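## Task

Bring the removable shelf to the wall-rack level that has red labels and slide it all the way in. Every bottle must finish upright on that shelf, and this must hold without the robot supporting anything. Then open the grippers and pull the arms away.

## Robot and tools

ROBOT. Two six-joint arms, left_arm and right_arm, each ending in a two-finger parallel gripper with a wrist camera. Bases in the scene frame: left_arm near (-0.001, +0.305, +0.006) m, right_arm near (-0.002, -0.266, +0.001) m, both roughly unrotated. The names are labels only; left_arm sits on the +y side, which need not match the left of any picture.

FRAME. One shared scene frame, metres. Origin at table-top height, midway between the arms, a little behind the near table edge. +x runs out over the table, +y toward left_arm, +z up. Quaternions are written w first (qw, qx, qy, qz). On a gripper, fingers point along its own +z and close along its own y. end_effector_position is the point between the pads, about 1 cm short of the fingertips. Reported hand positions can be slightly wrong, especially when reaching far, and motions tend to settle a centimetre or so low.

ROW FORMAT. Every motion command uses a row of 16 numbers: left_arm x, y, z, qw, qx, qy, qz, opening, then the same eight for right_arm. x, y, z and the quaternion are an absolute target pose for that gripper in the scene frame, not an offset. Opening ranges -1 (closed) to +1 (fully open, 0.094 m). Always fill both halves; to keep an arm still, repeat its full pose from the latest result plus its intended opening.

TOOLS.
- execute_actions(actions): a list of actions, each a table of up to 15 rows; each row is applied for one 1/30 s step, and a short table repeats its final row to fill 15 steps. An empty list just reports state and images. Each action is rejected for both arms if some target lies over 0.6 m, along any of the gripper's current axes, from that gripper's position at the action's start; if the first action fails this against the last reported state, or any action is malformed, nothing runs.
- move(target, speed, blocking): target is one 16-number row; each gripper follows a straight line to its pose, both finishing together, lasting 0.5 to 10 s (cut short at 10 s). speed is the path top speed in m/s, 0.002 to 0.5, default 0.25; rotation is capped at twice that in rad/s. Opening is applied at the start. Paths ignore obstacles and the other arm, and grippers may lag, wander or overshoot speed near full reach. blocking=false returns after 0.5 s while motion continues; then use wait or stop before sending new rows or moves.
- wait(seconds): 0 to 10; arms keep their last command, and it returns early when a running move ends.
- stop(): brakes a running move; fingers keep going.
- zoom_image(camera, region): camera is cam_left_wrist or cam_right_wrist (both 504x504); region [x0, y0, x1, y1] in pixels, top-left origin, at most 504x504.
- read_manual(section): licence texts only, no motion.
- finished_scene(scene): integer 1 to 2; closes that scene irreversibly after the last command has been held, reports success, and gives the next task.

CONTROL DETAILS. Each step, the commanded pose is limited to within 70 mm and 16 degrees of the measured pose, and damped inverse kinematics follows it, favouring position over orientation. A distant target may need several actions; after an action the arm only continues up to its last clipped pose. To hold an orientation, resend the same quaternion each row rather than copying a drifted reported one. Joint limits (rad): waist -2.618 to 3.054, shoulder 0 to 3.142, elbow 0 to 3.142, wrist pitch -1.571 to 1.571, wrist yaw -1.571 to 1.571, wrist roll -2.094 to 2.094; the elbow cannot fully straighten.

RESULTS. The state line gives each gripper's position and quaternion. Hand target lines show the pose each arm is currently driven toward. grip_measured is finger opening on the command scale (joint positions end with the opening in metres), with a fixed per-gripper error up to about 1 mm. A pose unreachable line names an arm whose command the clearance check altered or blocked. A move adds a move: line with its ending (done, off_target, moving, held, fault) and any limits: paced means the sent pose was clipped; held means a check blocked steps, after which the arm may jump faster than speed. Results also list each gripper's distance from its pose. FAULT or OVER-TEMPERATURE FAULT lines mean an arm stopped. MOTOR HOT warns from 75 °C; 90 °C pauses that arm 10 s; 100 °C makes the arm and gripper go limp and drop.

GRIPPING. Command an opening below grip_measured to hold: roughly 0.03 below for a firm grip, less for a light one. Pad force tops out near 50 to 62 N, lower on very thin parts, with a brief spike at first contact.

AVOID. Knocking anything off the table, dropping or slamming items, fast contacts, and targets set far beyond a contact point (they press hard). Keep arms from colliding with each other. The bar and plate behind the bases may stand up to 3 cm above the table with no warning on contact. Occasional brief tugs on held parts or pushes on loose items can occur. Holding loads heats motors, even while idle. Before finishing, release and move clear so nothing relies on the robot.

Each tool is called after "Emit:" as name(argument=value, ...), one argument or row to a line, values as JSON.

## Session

Emit:
execute_actions(
  actions=[],
)

Scene clock: 0.00 s.
left_arm: end_effector_position=(+0.3824, +0.2944, +0.4125) grip_measured=+1.000 end_effector_quat_wxyz=(+0.709, +0.013, +0.705, -0.021) | right_arm: end_effector_position=(+0.3700, -0.2470, +0.4226) grip_measured=+1.000 end_effector_quat_wxyz=(+0.722, -0.019, +0.692, +0.024)
Joint positions: left_arm=[-0.003  1.058  1.042  0.017  0.006  0.005  0.094] | right_arm=[ 0.002  1.037  1.051  0.015  0.01  -0.009  0.094]
Joint velocities: left_arm=[ 0.002 -0.002 -0.017  0.022  0.007 -0.066  0.   ] | right_arm=[-0.017 -0.017 -0.002  0.007  0.022  0.007  0.   ]
Hand target (left_arm): +0.379, +0.294, +0.422; +0.716, +0.014, +0.697, -0.022
Hand target (right_arm): +0.367, -0.247, +0.430; +0.728, -0.019, +0.685, +0.025

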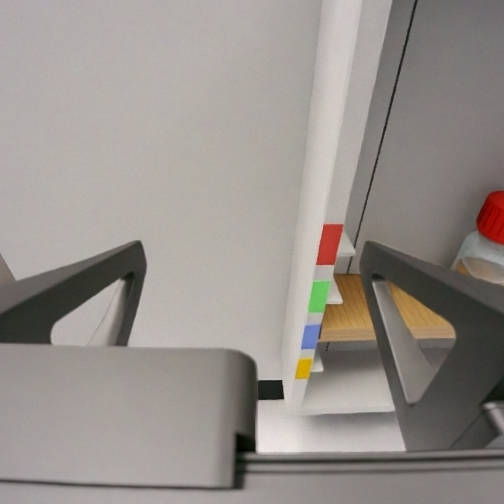

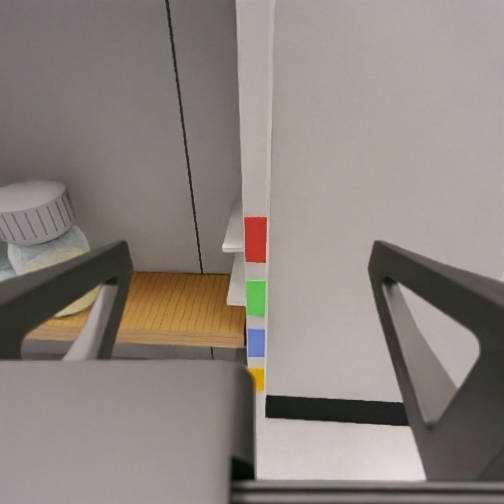

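Similar geometry, one level up.

Emit:
move(
  target=[0.40,0.165,0.273,0.511,-0.489,0.489,-0.511,0.2,0.40,-0.16,0.286,0.511,0.489,0.489,0.511,0.2],
  speed=0.4,
)

Emit:
move(
  target=[0.49,0.165,0.273,0.511,-0.489,0.489,-0.511,0.1,0.49,-0.16,0.287,0.511,0.489,0.489,0.511,0.1],
  speed=0.12,
)

Scene clock: 5.33 s.
left_arm: end_effector_position=(+0.3993, +0.1687, +0.2790) grip_measured=+0.203 end_effector_quat_wxyz=(+0.513, -0.490, +0.483, -0.513) | right_arm: end_effector_position=(+0.4016, -0.1643, +0.2940) grip_measured=+0.202 end_effector_quat_wxyz=(+0.510, +0.491, +0.481, +0.516)
Joint positions: left_arm=[-0.529  1.391  0.648  0.803 -0.574 -1.529  0.057] | right_arm=[0.366 1.303 0.667 0.682 0.437 1.552 0.056]
Joint velocities: left_arm=[-0.012  0.002 -0.007 -0.007 -0.037  0.066 -0.001] | right_arm=[ 0.002 -0.002 -0.002 -0.022 -0.037  0.081  0.   ]
Hand target (left_arm): +0.397, +0.165, +0.272; +0.511, -0.489, +0.489, -0.511
Hand target (right_arm): +0.402, -0.160, +0.286; +0.507, +0.492, +0.487, +0.513
Off the commanded pose (left_arm): 0.007 m, 1 deg.
Off the commanded pose (right_arm): 0.009 m, 1 deg.
move: done
camera_calibration (this result's frames):
cam_left_wrist: T_world_to_cam=[[-0.0280666, 0.000747965, 0.999606, -0.263863], [-0.568582, -0.822484, -0.015349, 0.372283], [0.822148, -0.568788, 0.0235096, -0.111985], [0, 0, 0, 1]] pos_world=[0.296336, 0.242698, 0.272106]
cam_right_wrist: T_world_to_cam=[[0.0536807, 0.0140862, -0.998459, 0.274328], [-0.573639, 0.818881, -0.0192881, 0.37853], [0.817347, 0.573791, 0.0520385, -0.125645], [0, 0, 0, 1]] pos_world=[0.305109, -0.241741, 0.287745]

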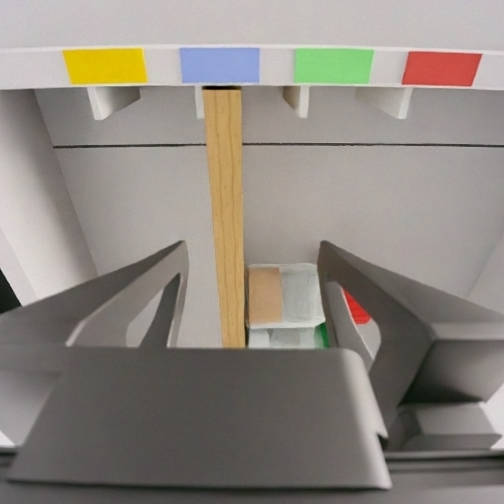

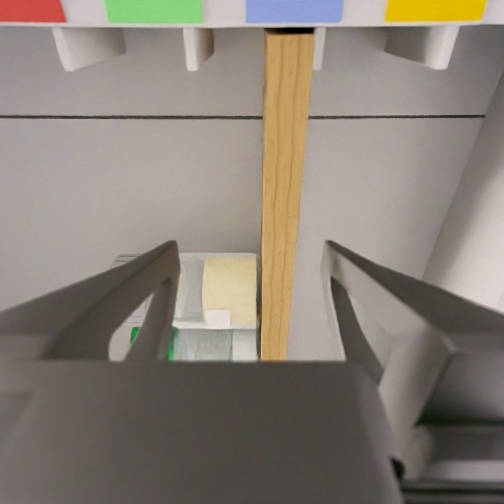

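Scene clock: 6.50 s.
left_arm: end_effector_position=(+0.4838, +0.1648, +0.2595) grip_measured=+0.103 end_effector_quat_wxyz=(+0.508, -0.493, +0.498, -0.501) | right_arm: end_effector_position=(+0.4841, -0.1596, +0.2781) grip_measured=+0.102 end_effector_quat_wxyz=(+0.506, +0.495, +0.494, +0.505)
Joint positions: left_arm=[-0.401  1.705  0.904  0.819 -0.442 -1.537  0.052] | right_arm=[0.272 1.63  0.918 0.723 0.341 1.552 0.052]
Joint velocities: left_arm=[-0.002  0.002 -0.007  0.022  0.066 -0.037  0.   ] | right_arm=[-0.022 -0.017  0.002  0.037  0.081 -0.037  0.   ]
Hand target (left_arm): +0.489, +0.165, +0.272; +0.511, -0.489, +0.489, -0.511
Hand target (right_arm): +0.490, -0.160, +0.288; +0.512, +0.488, +0.489, +0.510
Off the commanded pose (left_arm): 0.015 m, 2 deg.
Off the commanded pose (right_arm): 0.011 m, 1 deg.
move: off_target (left_arm, right_arm)
camera_calibration (this result's frames):
cam_left_wrist: T_world_to_cam=[[0.00631102, -0.0164702, 0.999844, -0.255851], [-0.573021, -0.819481, -0.0098822, 0.41712], [0.819516, -0.572869, -0.0146095, -0.17139], [0, 0, 0, 1]] pos_world=[0.38109, 0.239423, 0.257429]
cam_right_wrist: T_world_to_cam=[[0.0212368, -0.0020083, -0.999772, 0.267414], [-0.576591, 0.816915, -0.0138887, 0.421331], [0.816757, 0.576755, 0.0161907, -0.184207], [0, 0, 0, 1]] pos_world=[0.387709, -0.237412, 0.276188]

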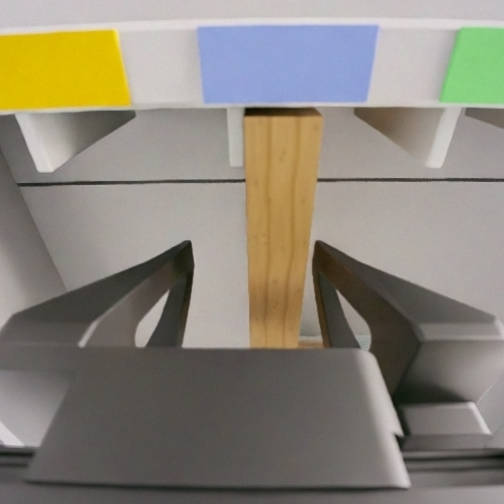

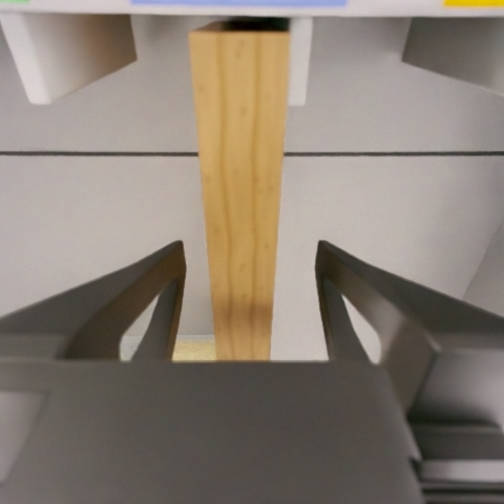

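Emit:
execute_actions(
  actions=[
    [[0.49,0.165,0.278,0.511,-0.489,0.489,-0.511,-0.4,0.49,-0.16,0.289,0.511,0.489,0.489,0.511,-0.4]],
    [[0.49,0.165,0.278,0.511,-0.489,0.489,-0.511,-0.75,0.49,-0.16,0.29,0.511,0.489,0.489,0.511,-0.75]],
    [[0.475,0.165,0.288,0.518,-0.482,0.482,-0.518,-0.75,0.475,-0.16,0.302,0.518,0.482,0.482,0.518,-0.75]],
    [[0.465,0.165,0.298,0.526,-0.474,0.474,-0.526,-0.75,0.465,-0.16,0.314,0.527,0.473,0.473,0.527,-0.75]],
    [[0.455,0.165,0.308,0.533,-0.467,0.466,-0.534,-0.75,0.455,-0.16,0.326,0.536,0.464,0.463,0.537,-0.75]],
    [[0.445,0.165,0.318,0.539,-0.461,0.459,-0.541,-0.75,0.445,-0.16,0.337,0.543,0.457,0.455,0.545,-0.75]],
    [[0.435,0.165,0.325,0.542,-0.458,0.455,-0.545,-0.75,0.435,-0.16,0.345,0.547,0.453,0.45,0.55,-0.75]],
  ],
)

Scene clock: 14.60 s.
left_arm: end_effector_position=(+0.4443, +0.1651, +0.2741) grip_measured=-0.639 end_effector_quat_wxyz=(+0.510, -0.492, +0.495, -0.503) | right_arm: end_effector_position=(+0.4444, -0.1579, +0.2861) grip_measured=-0.636 end_effector_quat_wxyz=(+0.505, +0.492, +0.495, +0.508)
Joint positions: left_arm=[-0.457  1.548  0.795  0.78  -0.498 -1.532  0.017] | right_arm=[0.318 1.475 0.8   0.688 0.379 1.55  0.017]
Joint velocities: left_arm=[ 0.002  0.007  0.007 -0.007 -0.066  0.007 -0.   ] | right_arm=[ 0.002  0.002 -0.022 -0.066 -0.022 -0.007 -0.   ]
Hand target (left_arm): +0.434, +0.166, +0.324; +0.539, -0.459, +0.453, -0.541
Hand target (right_arm): +0.432, -0.162, +0.343; +0.543, +0.455, +0.447, +0.546
Off the commanded pose (left_arm): 0.052 m, 9 deg.
Off the commanded pose (right_arm): 0.060 m, 10 deg.
camera_calibration (this result's frames):
cam_left_wrist: T_world_to_cam=[[-0.00127078, -0.0158098, 0.999874, -0.266895], [-0.572459, -0.819819, -0.0136903, 0.395749], [0.819932, -0.572405, -0.00800864, -0.14071], [0, 0, 0, 1]] pos_world=[0.341584, 0.23968, 0.271153]
cam_right_wrist: T_world_to_cam=[[0.0240627, -0.00194573, -0.999709, 0.275065], [-0.582719, 0.812524, -0.0156073, 0.39977], [0.812317, 0.582925, 0.0184177, -0.150607], [0, 0, 0, 1]] pos_world=[0.348676, -0.236495, 0.283998]

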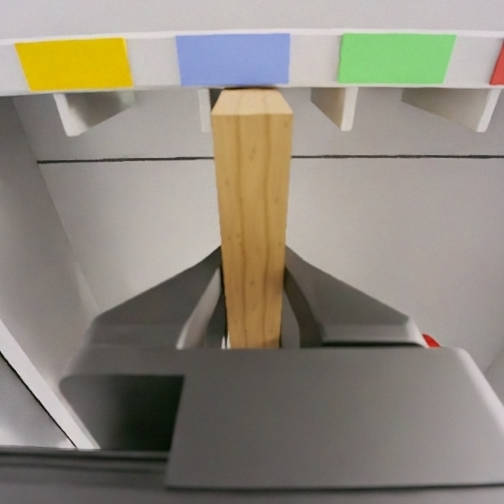

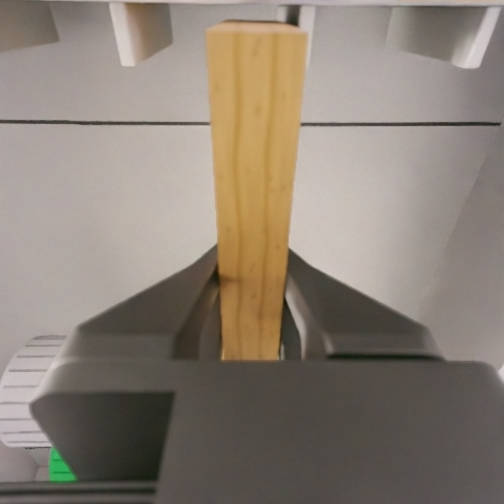

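Emit:
execute_actions(
  actions=[
    [[0.424,0.164,0.326,0.542,-0.458,0.455,-0.545,-0.75,0.424,-0.161,0.347,0.547,0.453,0.45,0.55,-0.75]],
    [[0.412,0.163,0.327,0.54,-0.46,0.457,-0.543,-0.75,0.412,-0.162,0.348,0.546,0.454,0.451,0.549,-0.75]],
    [[0.40,0.163,0.328,0.54,-0.46,0.457,-0.543,-0.75,0.40,-0.162,0.349,0.546,0.454,0.451,0.549,-0.75]],
    [[0.388,0.163,0.328,0.54,-0.46,0.457,-0.543,-0.75,0.388,-0.162,0.349,0.546,0.454,0.451,0.549,-0.75]],
    [[0.376,0.163,0.33,0.54,-0.46,0.457,-0.543,-0.75,0.376,-0.162,0.351,0.546,0.454,0.451,0.549,-0.75]],
    [[0.37,0.163,0.339,0.54,-0.46,0.457,-0.543,-0.75,0.37,-0.162,0.36,0.546,0.454,0.451,0.549,-0.75]],
    [[0.37,0.163,0.35,0.54,-0.46,0.457,-0.543,-0.75,0.37,-0.162,0.371,0.546,0.454,0.451,0.549,-0.75]],
    [[0.37,0.163,0.361,0.54,-0.46,0.457,-0.543,-0.75,0.37,-0.162,0.382,0.546,0.454,0.451,0.549,-0.75]],
    [[0.37,0.163,0.372,0.54,-0.46,0.457,-0.543,-0.75,0.37,-0.162,0.393,0.546,0.454,0.451,0.549,-0.75]],
    [[0.37,0.163,0.383,0.54,-0.46,0.457,-0.543,-0.75,0.37,-0.162,0.404,0.546,0.454,0.451,0.549,-0.75]],
    [[0.37,0.163,0.394,0.54,-0.46,0.457,-0.543,-0.75,0.37,-0.162,0.415,0.546,0.454,0.451,0.549,-0.75]],
    [[0.37,0.162,0.405,0.54,-0.46,0.457,-0.543,-0.75,0.37,-0.163,0.426,0.546,0.454,0.451,0.549,-0.75]],
    [[0.372,0.162,0.416,0.54,-0.46,0.457,-0.543,-0.75,0.372,-0.163,0.437,0.546,0.454,0.451,0.549,-0.75]],
    [[0.378,0.162,0.426,0.54,-0.46,0.457,-0.543,-0.75,0.378,-0.163,0.447,0.546,0.454,0.451,0.549,-0.75]],
    [[0.388,0.162,0.43,0.54,-0.46,0.457,-0.543,-0.75,0.388,-0.163,0.451,0.546,0.454,0.451,0.549,-0.75]],
    [[0.398,0.162,0.431,0.54,-0.46,0.457,-0.543,-0.75,0.398,-0.163,0.452,0.546,0.454,0.451,0.549,-0.75]],
  ],
)

Scene clock: 30.00 s.
left_arm: end_effector_position=(+0.3990, +0.1625, +0.3798) grip_measured=-0.639 end_effector_quat_wxyz=(+0.515, -0.493, +0.488, -0.505) | right_arm: end_effector_position=(+0.3980, -0.1613, +0.3948) grip_measured=-0.636 end_effector_quat_wxyz=(+0.511, +0.488, +0.495, +0.506)
Joint positions: left_arm=[-0.558  1.289  1.004  0.33  -0.611 -1.524  0.017] | right_arm=[0.382 1.224 1.043 0.205 0.448 1.533 0.017]
Joint velocities: left_arm=[-0.002 -0.012 -0.012  0.051 -0.022 -0.007 -0.   ] | right_arm=[ 0.012 -0.002  0.007 -0.007 -0.081 -0.066 -0.   ]
Hand target (left_arm): +0.393, +0.164, +0.429; +0.539, -0.460, +0.455, -0.539
Hand target (right_arm): +0.390, -0.166, +0.450; +0.543, +0.455, +0.449, +0.545
Off the commanded pose (left_arm): 0.051 m, 7 deg.
Off the commanded pose (right_arm): 0.057 m, 9 deg.
camera_calibration (this result's frames):
cam_left_wrist: T_world_to_cam=[[-0.0143493, -0.0105271, 0.999842, -0.368358], [-0.561911, -0.827028, -0.0167719, 0.367226], [0.827073, -0.562062, 0.00595203, -0.114012], [0, 0, 0, 1]] pos_world=[0.295359, 0.235746, 0.375137]
cam_right_wrist: T_world_to_cam=[[0.0336077, -0.0139056, -0.999338, 0.378914], [-0.578612, 0.815021, -0.0307995, 0.38186], [0.81491, 0.579264, 0.019345, -0.114931], [0, 0, 0, 1]] pos_world=[0.301872, -0.23938, 0.392648]

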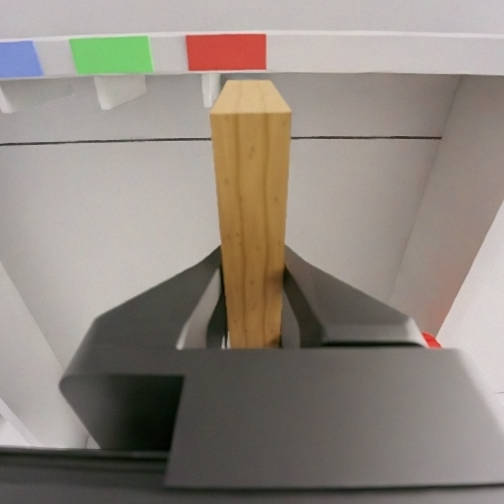

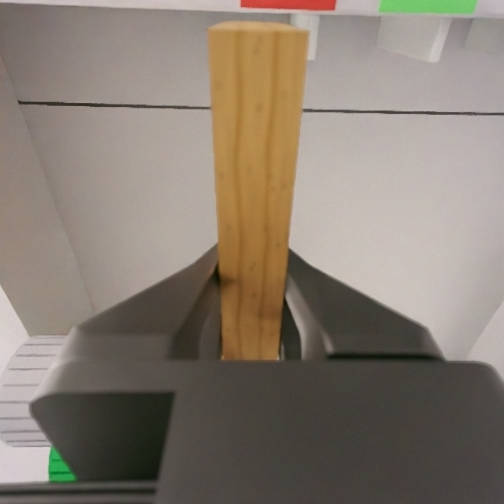

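Emit:
execute_actions(
  actions=[
    [[0.408,0.162,0.432,0.54,-0.46,0.457,-0.543,-0.75,0.408,-0.163,0.453,0.546,0.454,0.451,0.549,-0.75]],
    [[0.418,0.162,0.433,0.54,-0.46,0.457,-0.543,-0.75,0.418,-0.163,0.454,0.546,0.454,0.451,0.549,-0.75]],
    [[0.428,0.162,0.433,0.54,-0.46,0.457,-0.543,-0.75,0.428,-0.163,0.454,0.546,0.454,0.451,0.549,-0.75]],
    [[0.438,0.162,0.432,0.54,-0.46,0.457,-0.543,-0.75,0.438,-0.163,0.453,0.546,0.454,0.451,0.549,-0.75]],
  ],
)

Scene clock: 35.17 s.
left_arm: end_effector_position=(+0.4384, +0.1621, +0.3726) grip_measured=-0.639 end_effector_quat_wxyz=(+0.508, -0.498, +0.496, -0.498) | right_arm: end_effector_position=(+0.4369, -0.1614, +0.3876) grip_measured=-0.636 end_effector_quat_wxyz=(+0.505, +0.495, +0.501, +0.499)
Joint positions: left_arm=[-0.484  1.42   1.105  0.327 -0.535 -1.541  0.017] | right_arm=[0.323 1.361 1.138 0.219 0.389 1.545 0.017]
Joint velocities: left_arm=[-0.007 -0.012 -0.002 -0.037 -0.037 -0.081 -0.001] | right_arm=[-0.007 -0.007  0.012  0.022 -0.051  0.022 -0.001]
Hand target (left_arm): +0.432, +0.165, +0.430; +0.539, -0.461, +0.455, -0.539
Hand target (right_arm): +0.428, -0.166, +0.450; +0.543, +0.455, +0.449, +0.544
Off the commanded pose (left_arm): 0.059 m, 9 deg.
Off the commanded pose (right_arm): 0.065 m, 10 deg.
camera_calibration (this result's frames):
cam_left_wrist: T_world_to_cam=[[0.0126204, -0.0134008, 0.999831, -0.371895], [-0.564734, -0.825264, -0.00393273, 0.385065], [0.825177, -0.564588, -0.0179831, -0.136693], [0, 0, 0, 1]] pos_world=[0.334949, 0.235621, 0.370888]
cam_right_wrist: T_world_to_cam=[[0.00736168, -0.01367, -0.999879, 0.38218], [-0.579019, 0.815168, -0.0154077, 0.398526], [0.815281, 0.579063, -0.00191416, -0.138422], [0, 0, 0, 1]] pos_world=[0.340794, -0.239486, 0.388009]

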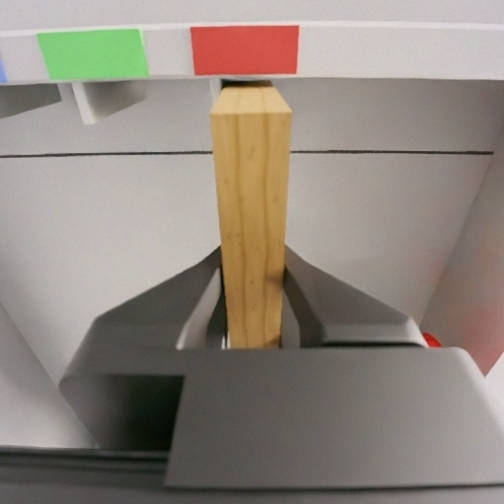

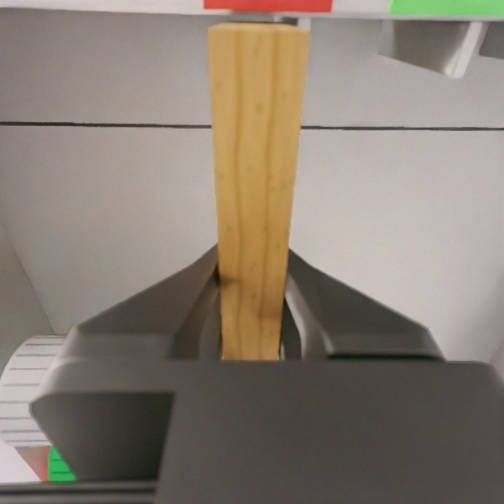

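Emit:
execute_actions(
  actions=[
    [[0.449,0.162,0.43,0.54,-0.46,0.457,-0.543,-0.75,0.449,-0.163,0.449,0.546,0.454,0.451,0.549,-0.75]],
    [[0.461,0.162,0.424,0.537,-0.463,0.463,-0.537,-0.75,0.461,-0.163,0.442,0.541,0.459,0.459,0.541,-0.75]],
    [[0.473,0.162,0.416,0.532,-0.468,0.468,-0.532,-0.75,0.473,-0.163,0.432,0.535,0.465,0.465,0.535,-0.75]],
    [[0.485,0.162,0.407,0.527,-0.473,0.473,-0.527,-0.75,0.485,-0.163,0.422,0.528,0.472,0.472,0.528,-0.75]],
    [[0.497,0.163,0.398,0.521,-0.479,0.479,-0.521,-0.75,0.497,-0.162,0.412,0.521,0.479,0.479,0.521,-0.75]],
    [[0.508,0.164,0.388,0.515,-0.485,0.485,-0.515,-0.75,0.508,-0.162,0.402,0.515,0.485,0.485,0.515,-0.75]],
    [[0.515,0.164,0.379,0.509,-0.491,0.491,-0.509,-0.75,0.515,-0.162,0.393,0.509,0.491,0.491,0.509,-0.75]],
    [[0.497,0.164,0.376,0.509,-0.491,0.491,-0.509,-0.75,0.497,-0.162,0.391,0.509,0.491,0.491,0.509,-0.75]],
  ],
)

Emit:
execute_actions(
  actions=[
    [[0.495,0.164,0.376,0.509,-0.491,0.491,-0.509,0.2,0.495,-0.162,0.391,0.509,0.491,0.491,0.509,0.2]],
  ],
)

Emit:
move(
  target=[0.33,0.18,0.372,0.5,-0.5,0.5,-0.5,0.2,0.33,-0.17,0.388,0.5,0.5,0.5,0.5,0.2],
)

Scene clock: 45.17 s.
left_arm: end_effector_position=(+0.4896, +0.1635, +0.3704) grip_measured=-0.639 end_effector_quat_wxyz=(+0.502, -0.505, +0.499, -0.495) | right_arm: end_effector_position=(+0.4855, -0.1605, +0.3840) grip_measured=-0.636 end_effector_quat_wxyz=(+0.495, +0.505, +0.503, +0.496)
Joint positions: left_arm=[-0.407  1.591  1.274  0.306 -0.46  -1.558  0.017] | right_arm=[0.272 1.536 1.299 0.206 0.341 1.568 0.017]
Joint velocities: left_arm=[ 0.002 -0.007 -0.002 -0.007  0.022  0.037  0.001] | right_arm=[ 0.022  0.007 -0.017 -0.11   0.081  0.022 -0.001]
Hand target (left_arm): +0.496, +0.164, +0.376; +0.509, -0.491, +0.491, -0.508
Hand target (right_arm): +0.495, -0.162, +0.391; +0.509, +0.492, +0.491, +0.508
Off the commanded pose (left_arm): 0.009 m, 3 deg.
Off the commanded pose (right_arm): 0.014 m, 3 deg.
camera_calibration (this result's frames):
cam_left_wrist: T_world_to_cam=[[0.0316314, -0.00638518, 0.999479, -0.380675], [-0.56366, -0.825912, 0.0125623, 0.408573], [0.825401, -0.563763, -0.0297238, -0.174078], [0, 0, 0, 1]] pos_world=[0.386021, 0.236876, 0.37017]
cam_right_wrist: T_world_to_cam=[[-0.0179497, 0.000550476, -0.999839, 0.392749], [-0.57641, 0.81709, 0.0107979, 0.414845], [0.816964, 0.576511, -0.0143492, -0.174927], [0, 0, 0, 1]] pos_world=[0.389079, -0.238334, 0.385696]

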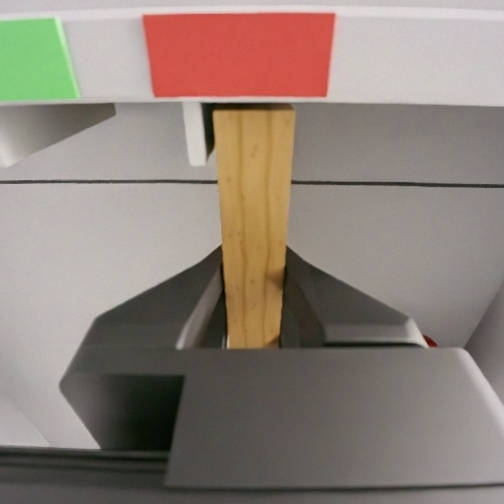

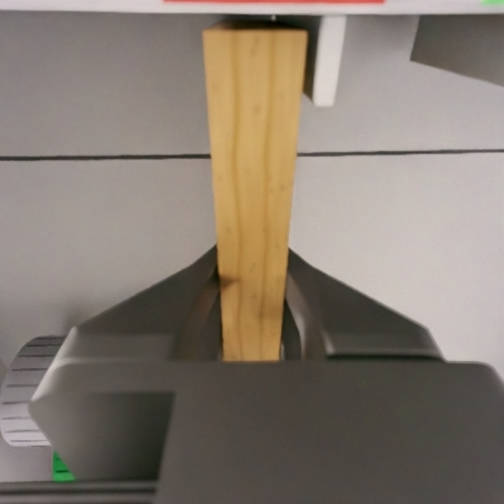

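Scene clock: 45.67 s.
left_arm: end_effector_position=(+0.4927, +0.1617, +0.3777) grip_measured=+0.197 end_effector_quat_wxyz=(+0.504, -0.496, +0.487, -0.513) | right_arm: end_effector_position=(+0.4905, -0.1611, +0.3922) grip_measured=+0.198 end_effector_quat_wxyz=(+0.503, +0.497, +0.487, +0.513)
Joint positions: left_arm=[-0.403  1.602  1.273  0.363 -0.442 -1.558  0.056] | right_arm=[0.265 1.554 1.299 0.277 0.333 1.568 0.056]
Joint velocities: left_arm=[-0.002 -0.022 -0.007  0.007 -0.051  0.022  0.   ] | right_arm=[-0.012  0.002 -0.002  0.051 -0.022 -0.081  0.001]
Hand target (left_arm): +0.495, +0.164, +0.376; +0.509, -0.491, +0.491, -0.509
Hand target (right_arm): +0.495, -0.162, +0.391; +0.509, +0.491, +0.491, +0.509
Off the commanded pose (left_arm): 0.004 m, 1 deg.
Off the commanded pose (right_arm): 0.005 m, 1 deg.
camera_calibration (this result's frames):
cam_left_wrist: T_world_to_cam=[[-0.00891219, 0.0124355, 0.999883, -0.371306], [-0.574201, -0.818698, 0.00506414, 0.415623], [0.818666, -0.574089, 0.0144369, -0.189045], [0, 0, 0, 1]] pos_world=[0.390107, 0.236359, 0.371887]
cam_right_wrist: T_world_to_cam=[[0.0317372, 0.0179307, -0.999335, 0.379273], [-0.577072, 0.816685, -0.00367332, 0.424075], [0.816076, 0.576805, 0.0362666, -0.198012], [0, 0, 0, 1]] pos_world=[0.394278, -0.238922, 0.38776]

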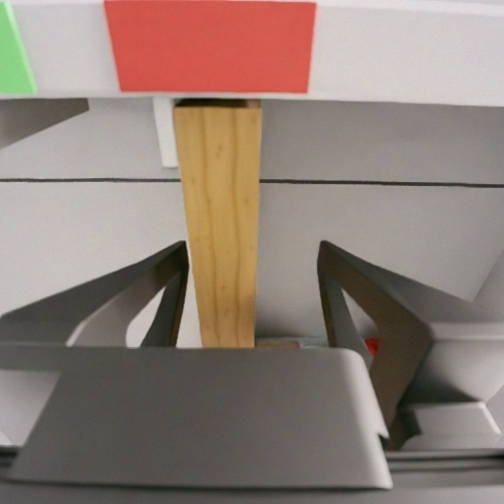

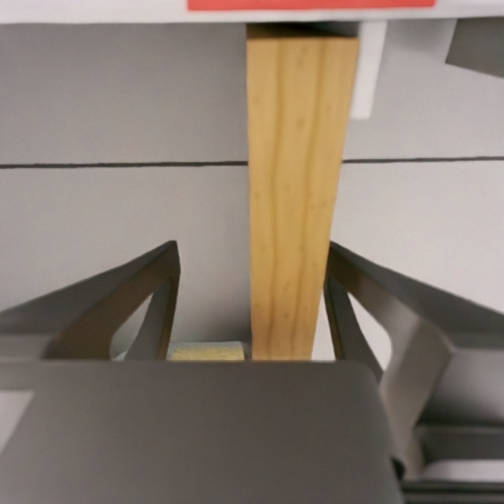

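Scene clock: 47.00 s.
left_arm: end_effector_position=(+0.3339, +0.1812, +0.3816) grip_measured=+0.197 end_effector_quat_wxyz=(+0.502, -0.501, +0.490, -0.507) | right_arm: end_effector_position=(+0.3352, -0.1709, +0.3915) grip_measured=+0.198 end_effector_quat_wxyz=(+0.500, +0.502, +0.493, +0.505)
Joint positions: left_arm=[-0.655  1.026  0.883  0.162 -0.7   -1.559  0.056] | right_arm=[0.482 0.988 0.933 0.053 0.553 1.571 0.056]
Joint velocities: left_arm=[-0.007 -0.012  0.002  0.066 -0.007 -0.037  0.001] | right_arm=[-0.012 -0.007 -0.007 -0.022  0.037 -0.007 -0.001]
Hand target (left_arm): +0.330, +0.180, +0.374; +0.500, -0.500, +0.500, -0.500
Hand target (right_arm): +0.331, -0.171, +0.386; +0.498, +0.502, +0.499, +0.501
Off the commanded pose (left_arm): 0.010 m, 1 deg.
Off the commanded pose (right_arm): 0.006 m, 1 deg.
move: done
camera_calibration (this result's frames):
cam_left_wrist: T_world_to_cam=[[0.00755953, 0.0104734, 0.999917, -0.381974], [-0.57027, -0.821356, 0.0129145, 0.336596], [0.821423, -0.57032, -0.000236384, -0.0439741], [0, 0, 0, 1]] pos_world=[0.23096, 0.255387, 0.377585]
cam_right_wrist: T_world_to_cam=[[0.00992714, 0.0122478, -0.999876, 0.390203], [-0.57605, 0.817403, 0.00429336, 0.339115], [0.817354, 0.575936, 0.0151698, -0.0579056], [0, 0, 0, 1]] pos_world=[0.238803, -0.248623, 0.389577]

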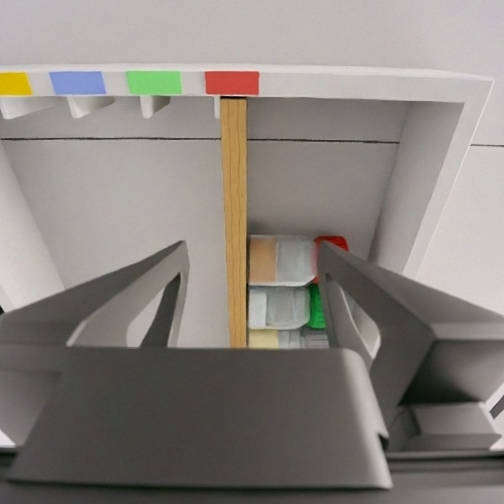

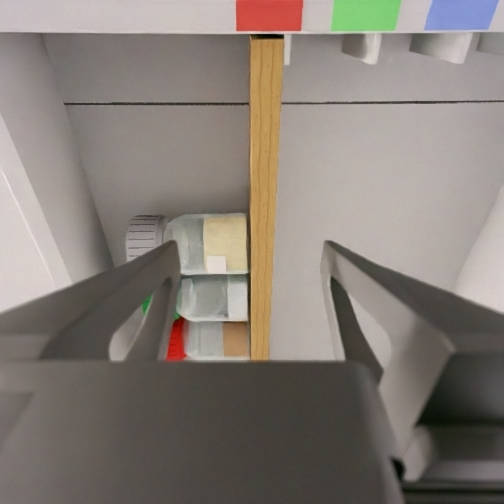

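Emit:
finished_scene(
  scene=2,
)

The scene is finished: the task was done.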